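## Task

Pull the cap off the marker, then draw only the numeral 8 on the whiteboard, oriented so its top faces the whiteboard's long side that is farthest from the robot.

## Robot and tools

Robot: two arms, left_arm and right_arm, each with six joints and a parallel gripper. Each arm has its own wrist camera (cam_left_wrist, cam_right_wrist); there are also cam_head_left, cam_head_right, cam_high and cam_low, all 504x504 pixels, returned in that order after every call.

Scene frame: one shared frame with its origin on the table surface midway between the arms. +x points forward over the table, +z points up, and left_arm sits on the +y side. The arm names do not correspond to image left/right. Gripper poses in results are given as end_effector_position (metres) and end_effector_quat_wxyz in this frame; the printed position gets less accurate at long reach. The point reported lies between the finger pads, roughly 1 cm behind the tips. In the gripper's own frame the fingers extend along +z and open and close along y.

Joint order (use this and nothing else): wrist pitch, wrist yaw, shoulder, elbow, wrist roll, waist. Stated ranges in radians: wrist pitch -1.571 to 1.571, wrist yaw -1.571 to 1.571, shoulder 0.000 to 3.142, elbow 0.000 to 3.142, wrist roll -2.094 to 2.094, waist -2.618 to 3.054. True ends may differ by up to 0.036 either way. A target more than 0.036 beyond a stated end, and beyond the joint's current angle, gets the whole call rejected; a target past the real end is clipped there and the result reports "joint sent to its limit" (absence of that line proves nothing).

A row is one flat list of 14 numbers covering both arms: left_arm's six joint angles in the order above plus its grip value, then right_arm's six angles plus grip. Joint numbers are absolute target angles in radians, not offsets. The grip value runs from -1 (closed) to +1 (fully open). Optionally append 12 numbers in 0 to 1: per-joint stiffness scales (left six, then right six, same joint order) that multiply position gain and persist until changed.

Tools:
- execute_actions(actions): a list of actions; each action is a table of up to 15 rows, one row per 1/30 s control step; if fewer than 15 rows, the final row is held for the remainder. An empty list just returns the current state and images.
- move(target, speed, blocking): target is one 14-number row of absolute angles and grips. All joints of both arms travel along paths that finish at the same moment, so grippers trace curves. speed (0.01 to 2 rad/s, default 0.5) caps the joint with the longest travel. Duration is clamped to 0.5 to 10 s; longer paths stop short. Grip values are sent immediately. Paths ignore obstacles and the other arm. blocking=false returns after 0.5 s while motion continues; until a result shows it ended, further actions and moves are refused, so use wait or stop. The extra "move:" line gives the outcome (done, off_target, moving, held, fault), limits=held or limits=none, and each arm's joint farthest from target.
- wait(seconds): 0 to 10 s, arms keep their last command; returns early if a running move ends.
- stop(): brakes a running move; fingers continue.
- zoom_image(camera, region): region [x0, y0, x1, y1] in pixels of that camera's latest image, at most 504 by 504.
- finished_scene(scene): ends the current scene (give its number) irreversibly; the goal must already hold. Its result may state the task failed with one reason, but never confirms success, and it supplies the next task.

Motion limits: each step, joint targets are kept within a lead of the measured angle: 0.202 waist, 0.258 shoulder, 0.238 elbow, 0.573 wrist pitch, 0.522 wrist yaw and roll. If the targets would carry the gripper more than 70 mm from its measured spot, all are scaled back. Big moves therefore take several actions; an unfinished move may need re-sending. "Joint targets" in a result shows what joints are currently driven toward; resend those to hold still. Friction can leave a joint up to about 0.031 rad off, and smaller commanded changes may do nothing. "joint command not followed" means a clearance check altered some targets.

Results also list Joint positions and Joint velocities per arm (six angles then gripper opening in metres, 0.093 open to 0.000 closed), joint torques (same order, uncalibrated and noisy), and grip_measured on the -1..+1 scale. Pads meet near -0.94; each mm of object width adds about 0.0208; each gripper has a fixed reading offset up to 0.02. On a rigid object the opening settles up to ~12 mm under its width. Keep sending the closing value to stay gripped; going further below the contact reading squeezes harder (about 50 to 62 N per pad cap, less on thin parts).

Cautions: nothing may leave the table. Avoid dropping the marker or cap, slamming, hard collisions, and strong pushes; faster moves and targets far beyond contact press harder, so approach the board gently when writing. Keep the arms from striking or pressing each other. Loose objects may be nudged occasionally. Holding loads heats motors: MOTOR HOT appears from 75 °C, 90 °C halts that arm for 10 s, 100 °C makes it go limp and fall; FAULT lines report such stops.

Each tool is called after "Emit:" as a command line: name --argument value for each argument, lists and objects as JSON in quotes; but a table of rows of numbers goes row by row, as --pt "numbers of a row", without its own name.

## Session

Emit:
execute_actions --actions '[]'

Scene clock: 0.00 s.
left_arm: end_effector_position=(+0.1272, +0.7157, +0.3534) grip_measured=+1.000 end_effector_quat_wxyz=(+0.500, +0.187, +0.642, +0.550) | right_arm: end_effector_position=(+0.3656, -0.4233, +0.4091) grip_measured=+1.000 end_effector_quat_wxyz=(+0.712, +0.044, +0.699, -0.056)
Joint names: [wrist pitch, wrist yaw, shoulder, elbow, wrist roll, waist]
Joint positions: left_arm=[0.657 1.083 1.269 0.841 0.912 1.511 0.093] | right_arm=[ 0.005  0.01   1.038  1.053 -0.016  0.005  0.093]
Joint velocities: left_arm=[-0.037  0.007 -0.012 -0.012  0.037 -0.007  0.   ] | right_arm=[-0.037  0.022  0.007 -0.002 -0.037 -0.012 -0.   ]
Joint torques (N m, as the arm reports them, + toward a larger angle): no reading
Motor temperatures (°C, as the motors report them): left_arm=[31 25 30 28 27 24] | right_arm=[28 25 29 31 25 26]
Joint targets: left_arm=[0.657 1.083 1.269 0.841 0.912 1.511] | right_arm=[0.005 0.010 1.038 1.053 -0.016 0.005]
Joint stiffness scale: left_arm=[1. 1. 1. 1. 1. 1.] | right_arm=[1. 1. 1. 1. 1. 1.]

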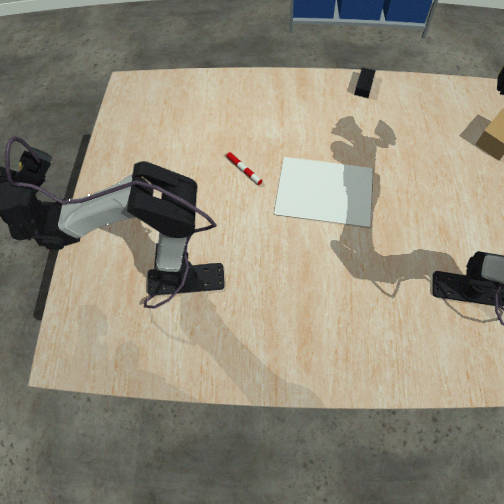

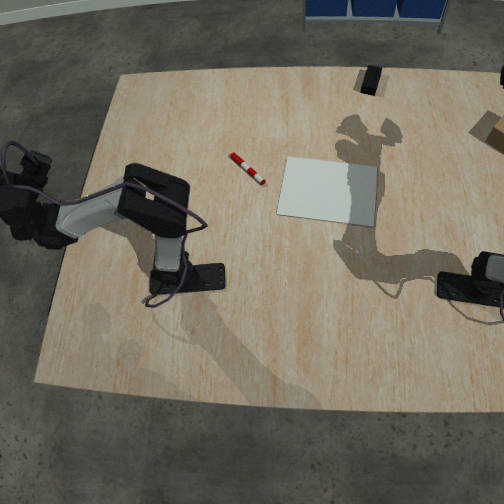

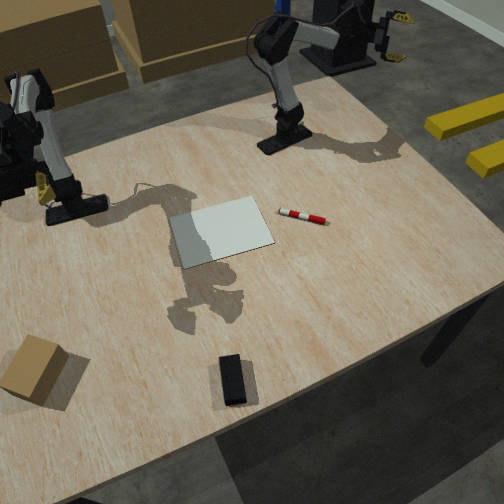

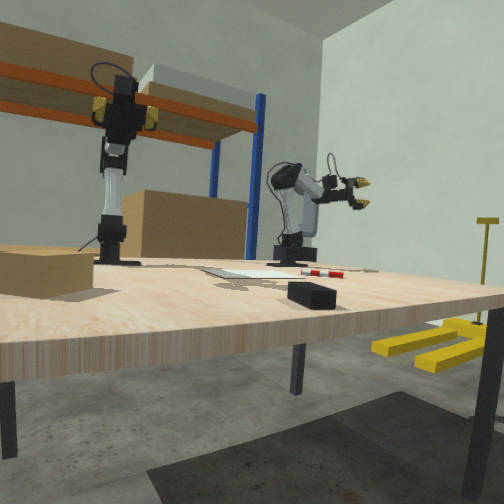

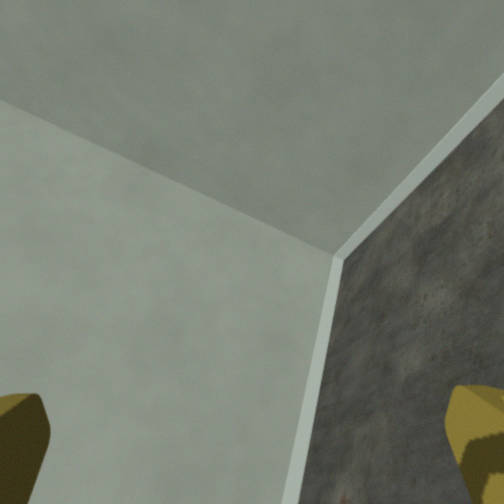

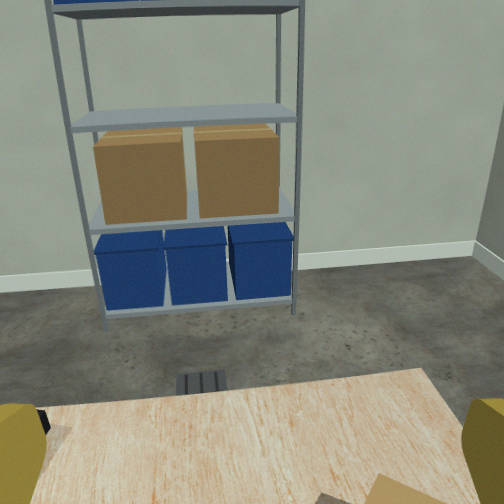

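Emit:
move --target '[-1.24,-0.012,2.035,1.687,-1.055,-0.40,0.4, 1.28,0,1.67,0.38,0,1.313,0.3]' --speed 0.9

Scene clock: 18.63 s.
left_arm: end_effector_position=(+0.3726, +0.2640, +0.0816) grip_measured=+0.401 end_effector_quat_wxyz=(-0.002, -0.378, +0.926, +0.002) | right_arm: end_effector_position=(+0.1610, +0.0114, +0.1666) grip_measured=+0.302 end_effector_quat_wxyz=(+0.597, -0.388, +0.583, +0.390)
Joint names: [wrist pitch, wrist yaw, shoulder, elbow, wrist roll, waist]
Joint positions: left_arm=[-1.227 -0.001  2.018  1.668 -1.05  -0.407  0.064] | right_arm=[ 1.272  0.002  1.657  0.402 -0.01   1.303  0.06 ]
Joint velocities: left_arm=[-0.051  0.037  0.022 -0.017  0.007 -0.002  0.001] | right_arm=[-0.037 -0.051 -0.002  0.002 -0.022  0.002 -0.   ]
Joint torques (N m, as the arm reports them, + toward a larger angle): left_arm=[ 0.27 -0.13 -8.72  8.75 -0.06  0.2 ] | right_arm=[ 2.45 -0.03 -4.73  3.67  0.16  0.29]
Motor temperatures (°C, as the motors report them): left_arm=[32 25 31 30 27 24] | right_arm=[33 25 29 33 25 26]
Joint targets: left_arm=[-1.240 -0.012 2.035 1.687 -1.055 -0.400] | right_arm=[1.280 0.000 1.670 0.380 -0.000 1.313]
Joint stiffness scale: left_arm=[1. 1. 1. 1. 1. 1.] | right_arm=[1. 1. 1. 1. 1. 1.]
move: off_target (right_arm); limits=none; left_arm: farthest joint: the elbow, 0.019 radians from its target (0.846 radians at the start); right_arm: farthest joint: the elbow, 0.022 radians from its target (0.673 radians at the start)

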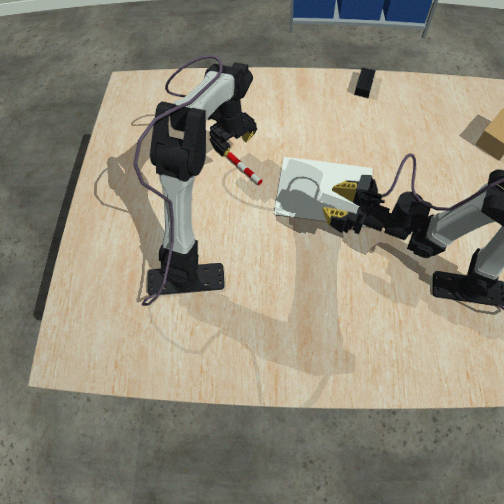

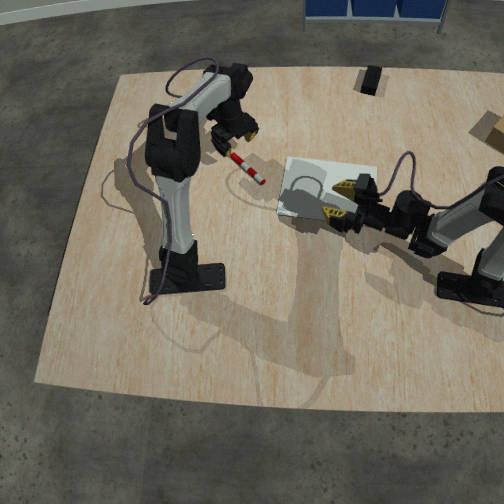

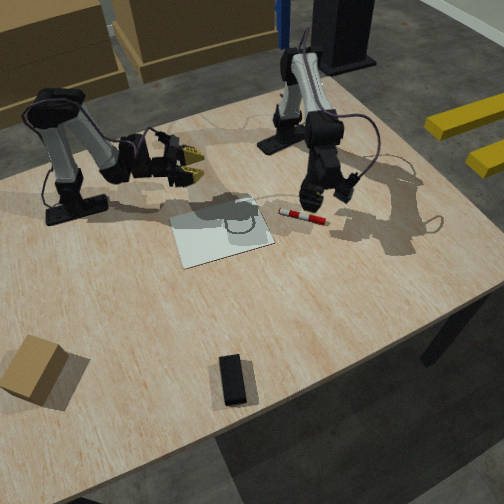

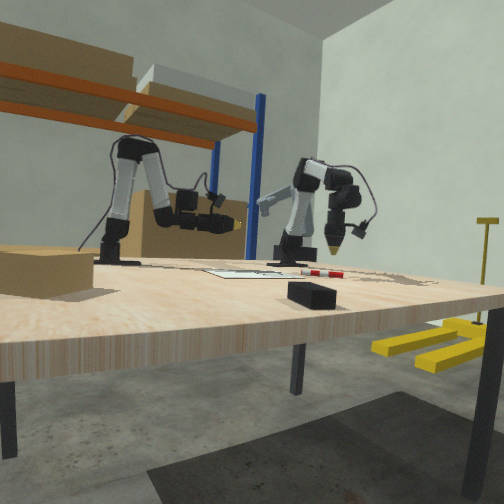

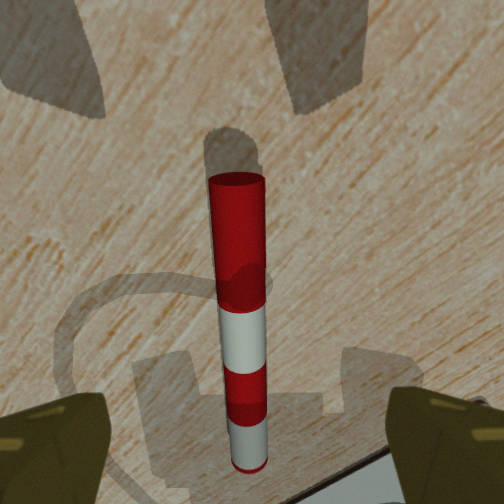

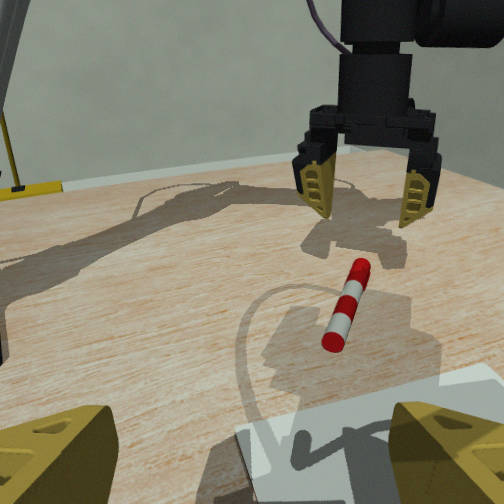

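Emit:
move --target '[-0.985,-0.012,2.098,1.472,-1.07,-0.383,0.4, 1.28,0,1.67,0.38,0,1.313,0.3]' --speed 0.22

Emit:
zoom_image --camera "cam_low" --region '[290,230,380,290]'

Scene clock: 28.77 s.
left_arm: end_effector_position=(+0.3737, +0.2704, +0.0155) grip_measured=+0.401 end_effector_quat_wxyz=(-0.005, -0.393, +0.919, +0.005) | right_arm: end_effector_position=(+0.1610, +0.0114, +0.1667) grip_measured=+0.302 end_effector_quat_wxyz=(+0.598, -0.388, +0.583, +0.390)
Joint names: [wrist pitch, wrist yaw, shoulder, elbow, wrist roll, waist]
Joint positions: left_arm=[-0.995 -0.001  2.08   1.492 -1.065 -0.39   0.064] | right_arm=[ 1.272  0.002  1.657  0.402 -0.009  1.303  0.06 ]
Joint velocities: left_arm=[ 0.022  0.022 -0.027 -0.002 -0.007 -0.012  0.002] | right_arm=[-0.037  0.022 -0.012  0.012 -0.022 -0.022 -0.   ]
Joint torques (N m, as the arm reports them, + toward a larger angle): left_arm=[ 0.46 -0.15 -8.96  5.21 -0.07  0.31] | right_arm=[ 2.46 -0.04 -4.75  3.67  0.16  0.3 ]
Motor temperatures (°C, as the motors report them): left_arm=[31 25 33 31 27 24] | right_arm=[34 25 29 33 25 26]
Joint targets: left_arm=[-0.985 -0.012 2.098 1.472 -1.070 -0.383] | right_arm=[1.280 0.000 1.670 0.380 0.000 1.313]
Joint stiffness scale: left_arm=[1. 1. 1. 1. 1. 1.] | right_arm=[1. 1. 1. 1. 1. 1.]
move: off_target (right_arm); limits=none; left_arm: farthest joint: the elbow, 0.020 radians from its target (0.196 radians at the start); right_arm: farthest joint: the elbow, 0.022 radians from its target (0.022 radians at the start)

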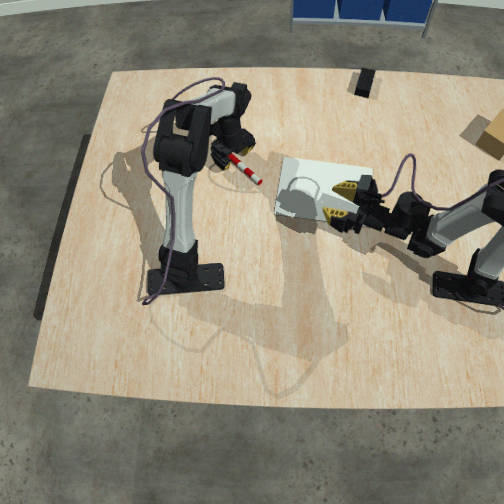

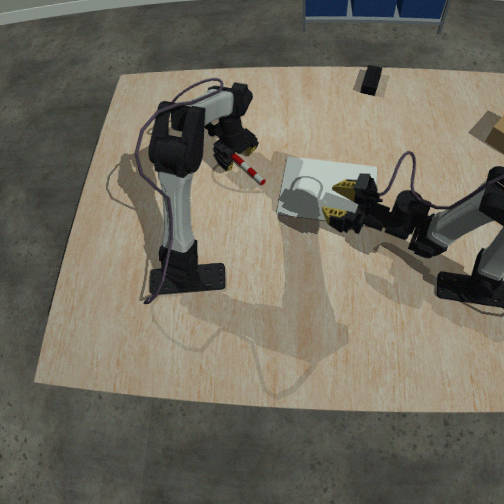

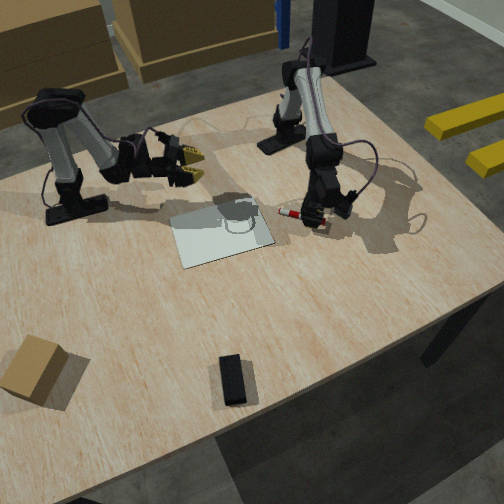

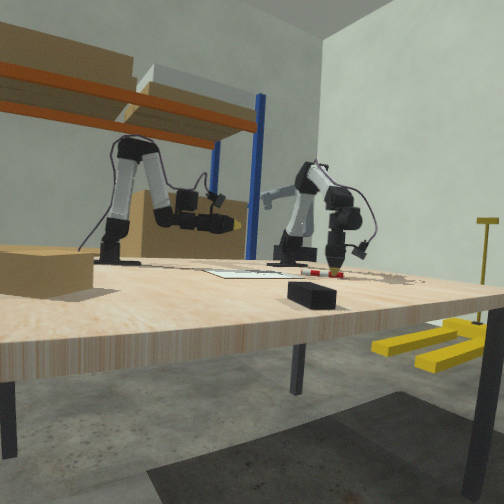

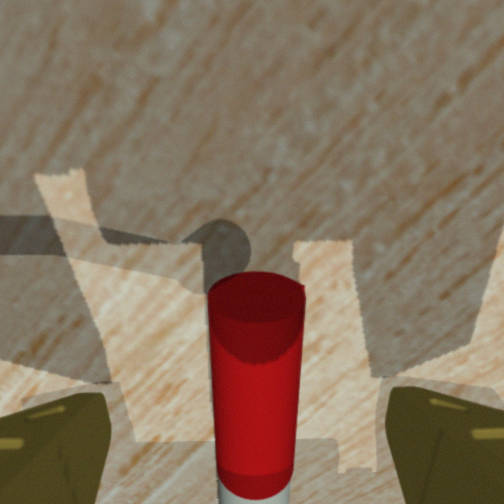

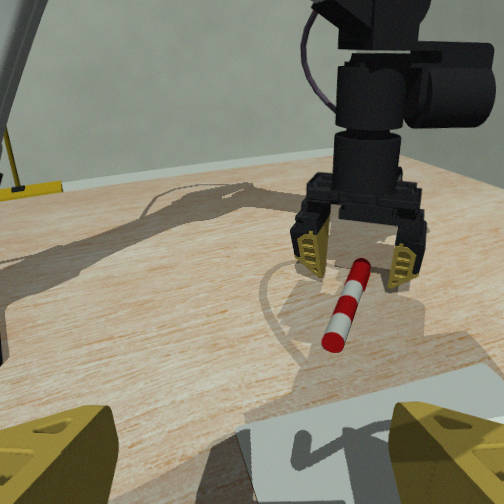

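Region (290, 230, 380, 290) of cam_low's 504x504 image, scaled by 5.600, with more detail than that image has.

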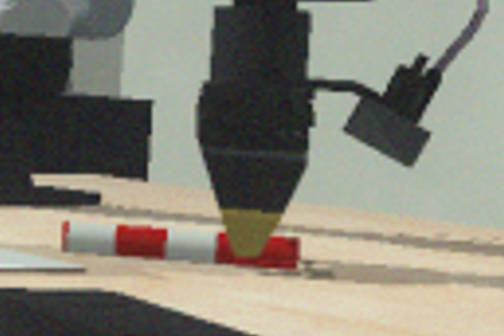

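Emit:
move --target '[-0.975,-0.012,2.116,1.472,-1.07,-0.383,0.4, 1.28,0,1.67,0.38,0,1.313,0.3]' --speed 0.07

Emit:
move --target '[-0.975,-0.012,2.116,1.472,-1.07,-0.383,-0.85, 1.28,0,1.67,0.38,0,1.313,0.3]'

Emit:
move --target '[-1.425,-0.012,1.672,1.534,-1.875,-0.845,-0.85, 1.28,0,1.67,0.38,0,1.313,0.3]'

Emit:
zoom_image --camera "cam_low" --region '[180,170,330,270]'

Scene clock: 39.00 s.
left_arm: end_effector_position=(+0.3744, +0.2702, +0.0094) grip_measured=+0.401 end_effector_quat_wxyz=(-0.007, -0.393, +0.919, +0.007) | right_arm: end_effector_position=(+0.1610, +0.0114, +0.1667) grip_measured=+0.302 end_effector_quat_wxyz=(+0.598, -0.388, +0.583, +0.390)
Joint names: [wrist pitch, wrist yaw, shoulder, elbow, wrist roll, waist]
Joint positions: left_arm=[-0.985 -0.002  2.097  1.492 -1.065 -0.39   0.064] | right_arm=[ 1.272  0.002  1.657  0.402 -0.009  1.303  0.06 ]
Joint velocities: left_arm=[ 0.007 -0.007  0.002  0.002 -0.022  0.007  0.   ] | right_arm=[-0.037  0.007  0.002 -0.022 -0.022 -0.002  0.001]
Joint torques (N m, as the arm reports them, + toward a larger angle): left_arm=[ 0.45 -0.15 -8.93  5.19 -0.07  0.29] | right_arm=[ 2.46 -0.04 -4.75  3.67  0.16  0.28]
Motor temperatures (°C, as the motors report them): left_arm=[31 25 35 30 27 24] | right_arm=[35 25 30 32 25 26]
Joint targets: left_arm=[-0.975 -0.012 2.116 1.472 -1.070 -0.383] | right_arm=[1.280 -0.000 1.670 0.380 -0.000 1.313]
Joint stiffness scale: left_arm=[1. 1. 1. 1. 1. 1.] | right_arm=[1. 1. 1. 1. 1. 1.]
move: off_target (right_arm); limits=none; left_arm: farthest joint: the elbow, 0.020 radians from its target (0.020 radians at the start); right_arm: farthest joint: the elbow, 0.022 radians from its target (0.022 radians at the start)

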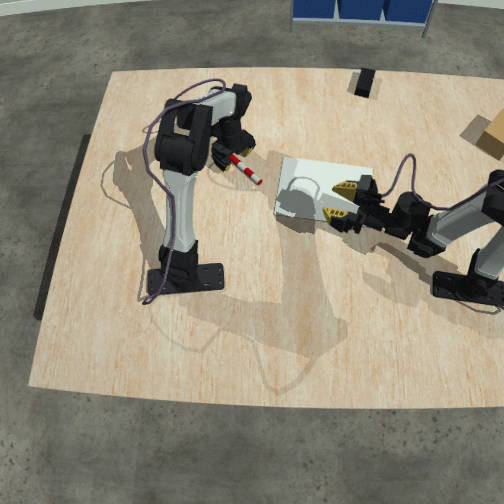

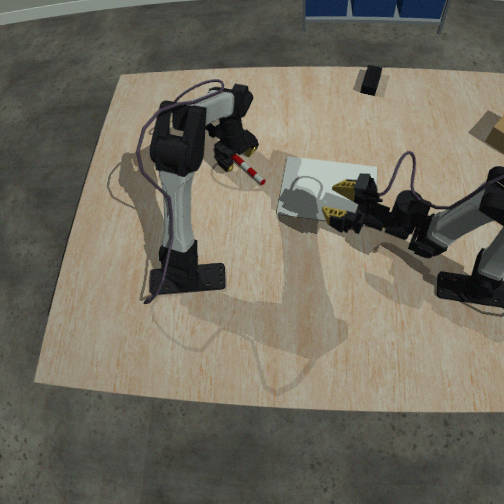

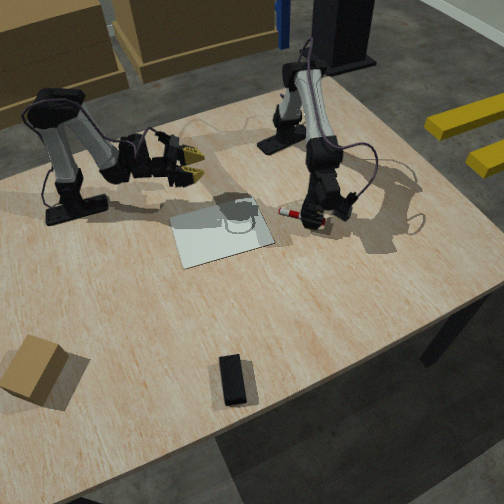

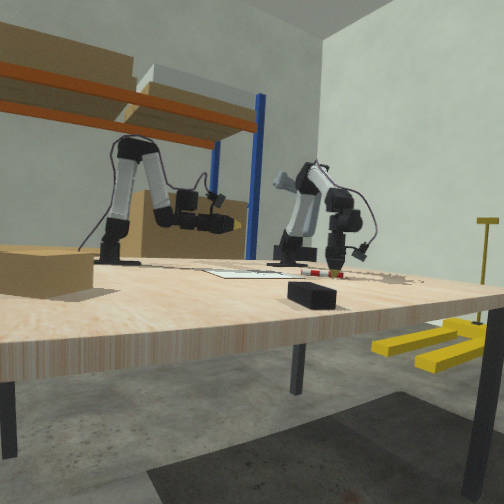

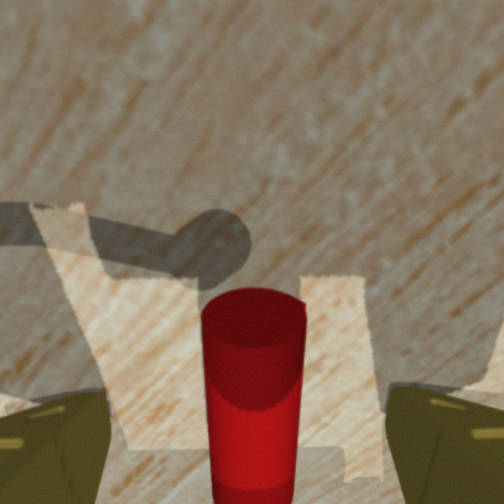

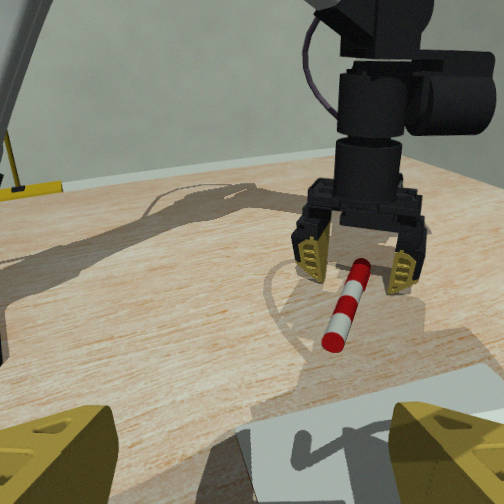

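Scene clock: 39.70 s.
left_arm: end_effector_position=(+0.3744, +0.2702, +0.0094) grip_measured=-0.731 end_effector_quat_wxyz=(-0.007, -0.393, +0.919, +0.007) | right_arm: end_effector_position=(+0.1610, +0.0114, +0.1667) grip_measured=+0.302 end_effector_quat_wxyz=(+0.598, -0.388, +0.583, +0.390)
Joint names: [wrist pitch, wrist yaw, shoulder, elbow, wrist roll, waist]
Joint positions: left_arm=[-0.985 -0.002  2.097  1.492 -1.065 -0.39   0.01 ] | right_arm=[ 1.272  0.002  1.657  0.402 -0.009  1.303  0.06 ]
Joint velocities: left_arm=[-0.022  0.022  0.002  0.022 -0.007 -0.012  0.001] | right_arm=[-0.007 -0.022 -0.022  0.002 -0.051 -0.012  0.001]
Joint torques (N m, as the arm reports them, + toward a larger angle): left_arm=[ 0.45 -0.15 -8.95  5.16 -0.07  0.3 ] | right_arm=[ 2.46 -0.04 -4.74  3.67  0.16  0.3 ]
Motor temperatures (°C, as the motors report them): left_arm=[31 25 35 30 27 24] | right_arm=[35 25 30 32 25 26]
Joint targets: left_arm=[-0.975 -0.012 2.116 1.472 -1.070 -0.383] | right_arm=[1.280 -0.000 1.670 0.380 -0.000 1.313]
Joint stiffness scale: left_arm=[1. 1. 1. 1. 1. 1.] | right_arm=[1. 1. 1. 1. 1. 1.]
move: off_target (right_arm); limits=none; left_arm: farthest joint: the elbow, 0.020 radians from its target (0.020 radians at the start); right_arm: farthest joint: the elbow, 0.022 radians from its target (0.022 radians at the start)

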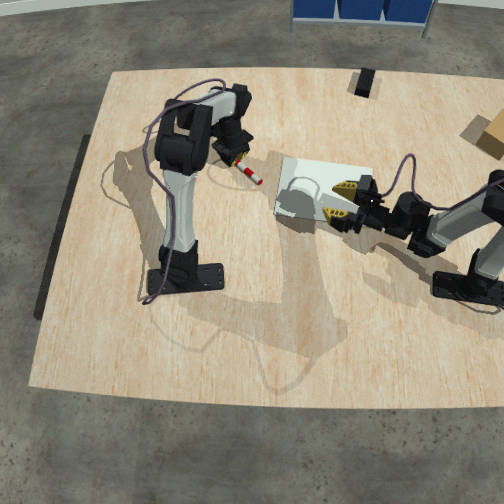

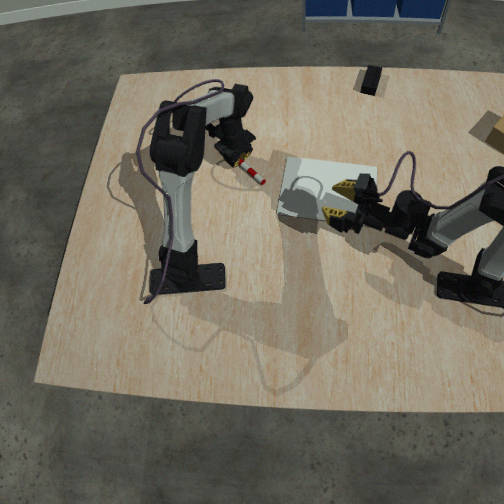

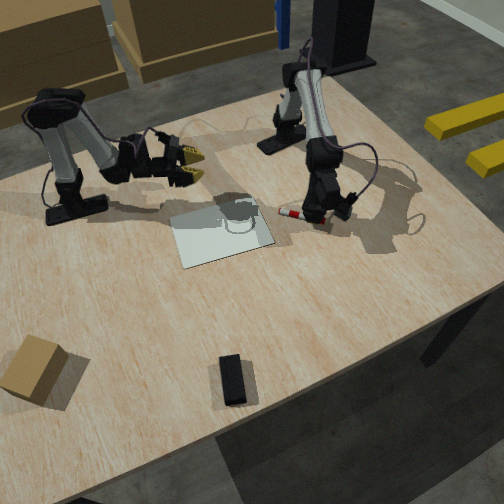

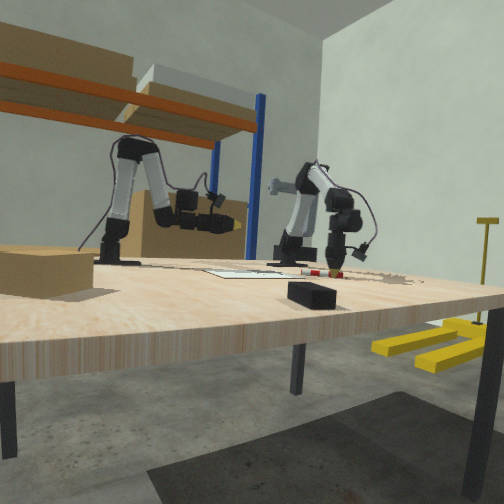

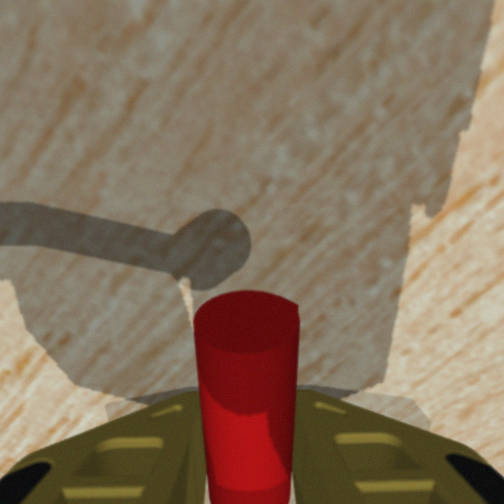

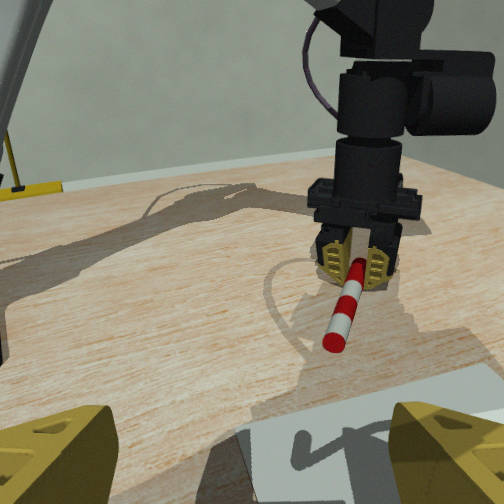

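Scene clock: 42.10 s.
left_arm: end_effector_position=(+0.2311, +0.1735, +0.1520) grip_measured=-0.731 end_effector_quat_wxyz=(-0.000, -0.549, +0.836, +0.005) | right_arm: end_effector_position=(+0.1610, +0.0114, +0.1667) grip_measured=+0.302 end_effector_quat_wxyz=(+0.598, -0.388, +0.583, +0.390)
Joint names: [wrist pitch, wrist yaw, shoulder, elbow, wrist roll, waist]
Joint positions: left_arm=[-1.414 -0.003  1.684  1.517 -1.87  -0.841  0.01 ] | right_arm=[ 1.272  0.002  1.657  0.402 -0.009  1.303  0.06 ]
Joint velocities: left_arm=[ 0.051 -0.051 -0.002 -0.012 -0.022  0.002  0.001] | right_arm=[-0.066 -0.095  0.007 -0.017  0.037  0.002 -0.001]
Joint torques (N m, as the arm reports them, + toward a larger angle): left_arm=[ 0.24 -0.14 -7.82  8.46 -0.07 -0.77] | right_arm=[ 2.46 -0.04 -4.74  3.67  0.16  0.29]
Motor temperatures (°C, as the motors report them): left_arm=[31 25 36 31 27 24] | right_arm=[36 25 30 32 25 26]
Joint targets: left_arm=[-1.425 -0.012 1.672 1.534 -1.875 -0.845] | right_arm=[1.280 0.000 1.670 0.380 -0.000 1.313]
Joint stiffness scale: left_arm=[1. 1. 1. 1. 1. 1.] | right_arm=[1. 1. 1. 1. 1. 1.]
move: off_target (right_arm); limits=none; left_arm: farthest joint: the elbow, 0.017 radians from its target (0.042 radians at the start); right_arm: farthest joint: the elbow, 0.022 radians from its target (0.022 radians at the start)

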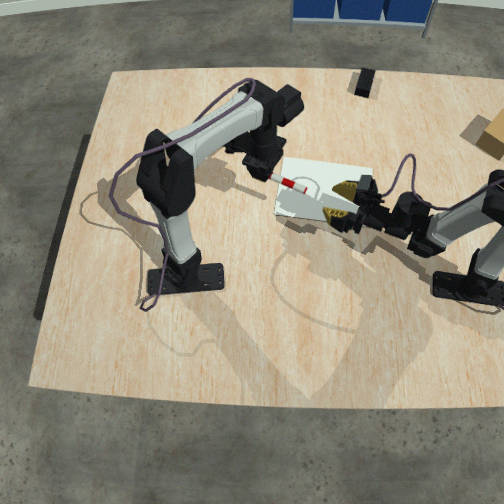

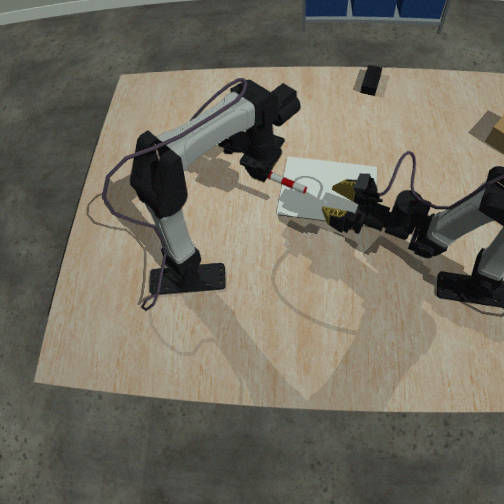

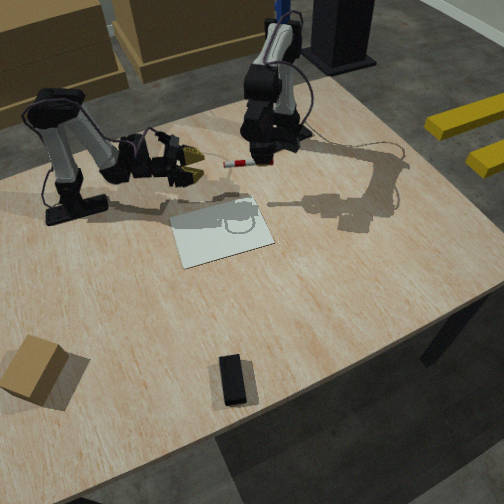

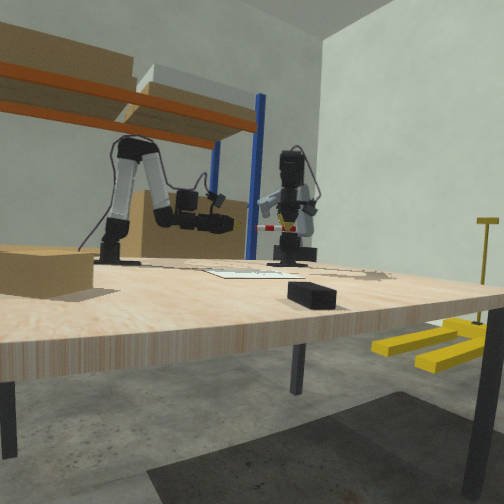

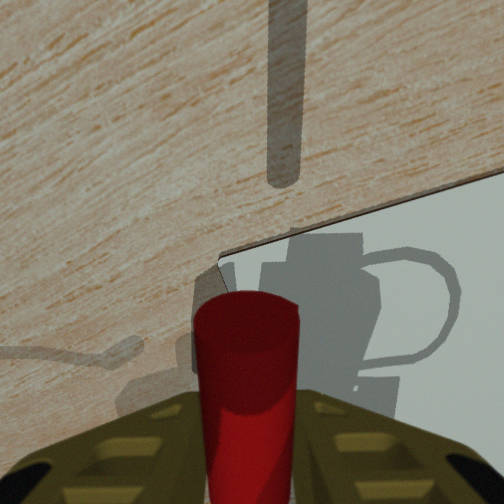

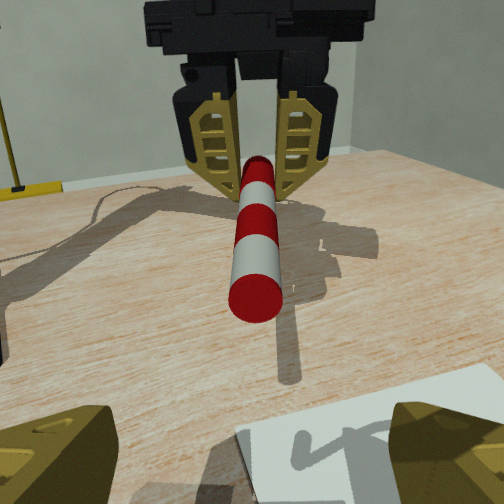

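Region (180, 170, 330, 270) of cam_low's 504x504 image, scaled by 3.360, with more detail than that image has.

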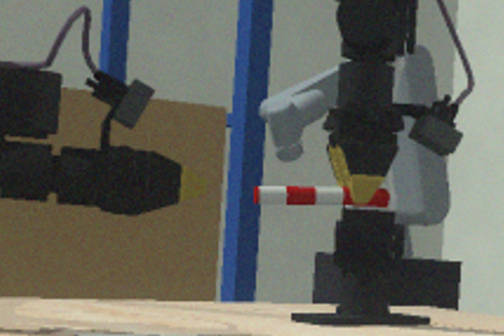

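Emit:
move --target '[-1.425,-0.012,1.672,1.534,-1.875,-0.845,-0.85, 1.122,0,1.996,0.87,0,1.313,-0.1]' --speed 0.3

Emit:
zoom_image --camera "cam_low" --region '[230,190,320,250]'

Scene clock: 52.17 s.
left_arm: end_effector_position=(+0.2310, +0.1736, +0.1520) grip_measured=-0.731 end_effector_quat_wxyz=(-0.000, -0.549, +0.836, +0.005) | right_arm: end_effector_position=(+0.2035, +0.1109, +0.1662) grip_measured=-0.098 end_effector_quat_wxyz=(+0.599, -0.387, +0.582, +0.391)
Joint names: [wrist pitch, wrist yaw, shoulder, elbow, wrist roll, waist]
Joint positions: left_arm=[-1.414 -0.003  1.684  1.517 -1.87  -0.841  0.01 ] | right_arm=[ 1.151  0.002  1.979  0.852 -0.009  1.303  0.04 ]
Joint velocities: left_arm=[-0.051  0.022 -0.002 -0.007 -0.007 -0.017 -0.001] | right_arm=[-0.037 -0.081 -0.007 -0.007  0.066 -0.022  0.001]
Joint torques (N m, as the arm reports them, + toward a larger angle): left_arm=[ 0.23 -0.15 -7.78  8.45 -0.07 -0.76] | right_arm=[ 2.08 -0.04 -7.8   7.09  0.16  0.29]
Motor temperatures (°C, as the motors report them): left_arm=[30 25 36 31 27 24] | right_arm=[36 25 30 32 25 26]
Joint targets: left_arm=[-1.425 -0.012 1.672 1.534 -1.875 -0.845] | right_arm=[1.122 0.000 1.996 0.870 0.000 1.313]
Joint stiffness scale: left_arm=[1. 1. 1. 1. 1. 1.] | right_arm=[1. 1. 1. 1. 1. 1.]
move: off_target (right_arm); limits=none; left_arm: farthest joint: the elbow, 0.017 radians from its target (0.017 radians at the start); right_arm: farthest joint: the wrist pitch, 0.029 radians from its target (0.150 radians at the start)

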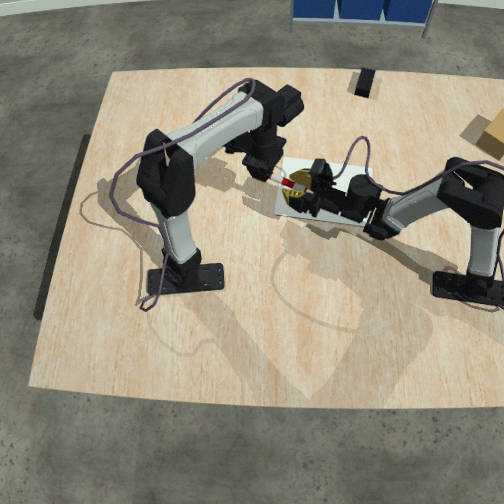

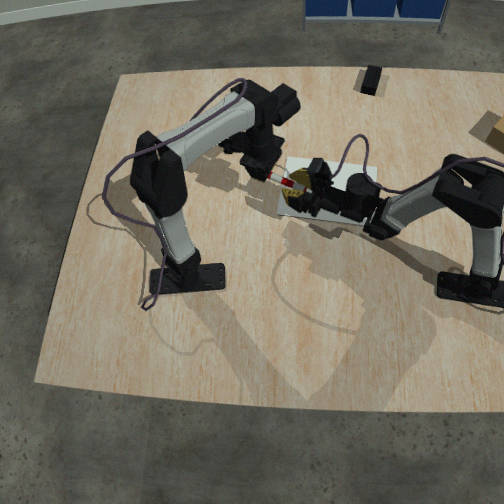

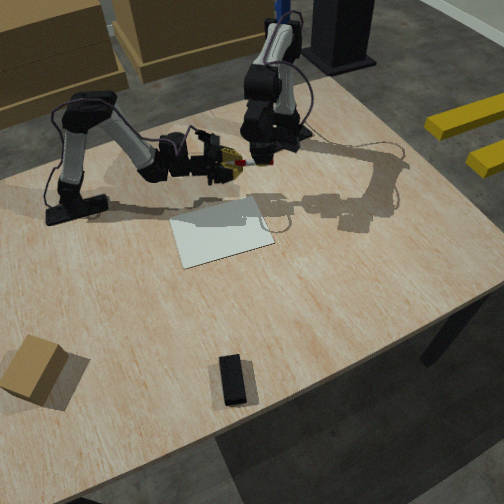

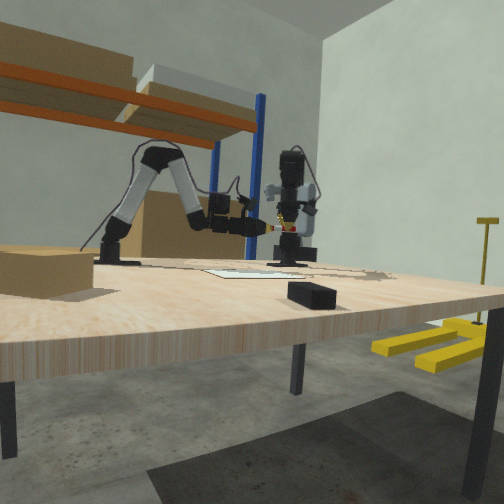

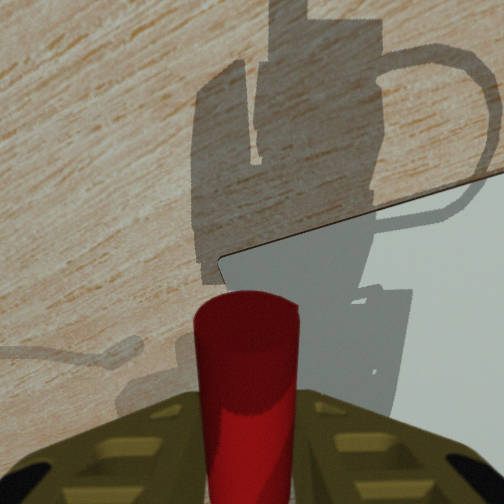

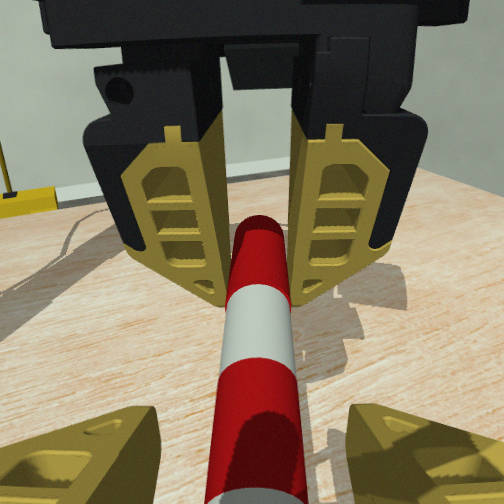

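Region (230, 190, 320, 250) of cam_low's 504x504 image, scaled by 5.600, with more detail than that image has.

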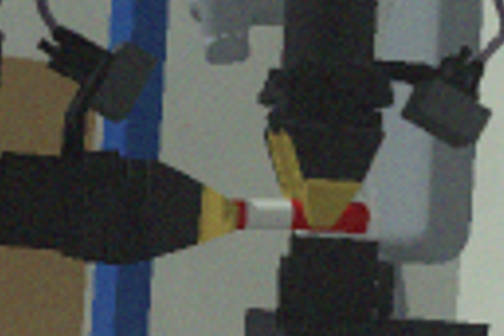

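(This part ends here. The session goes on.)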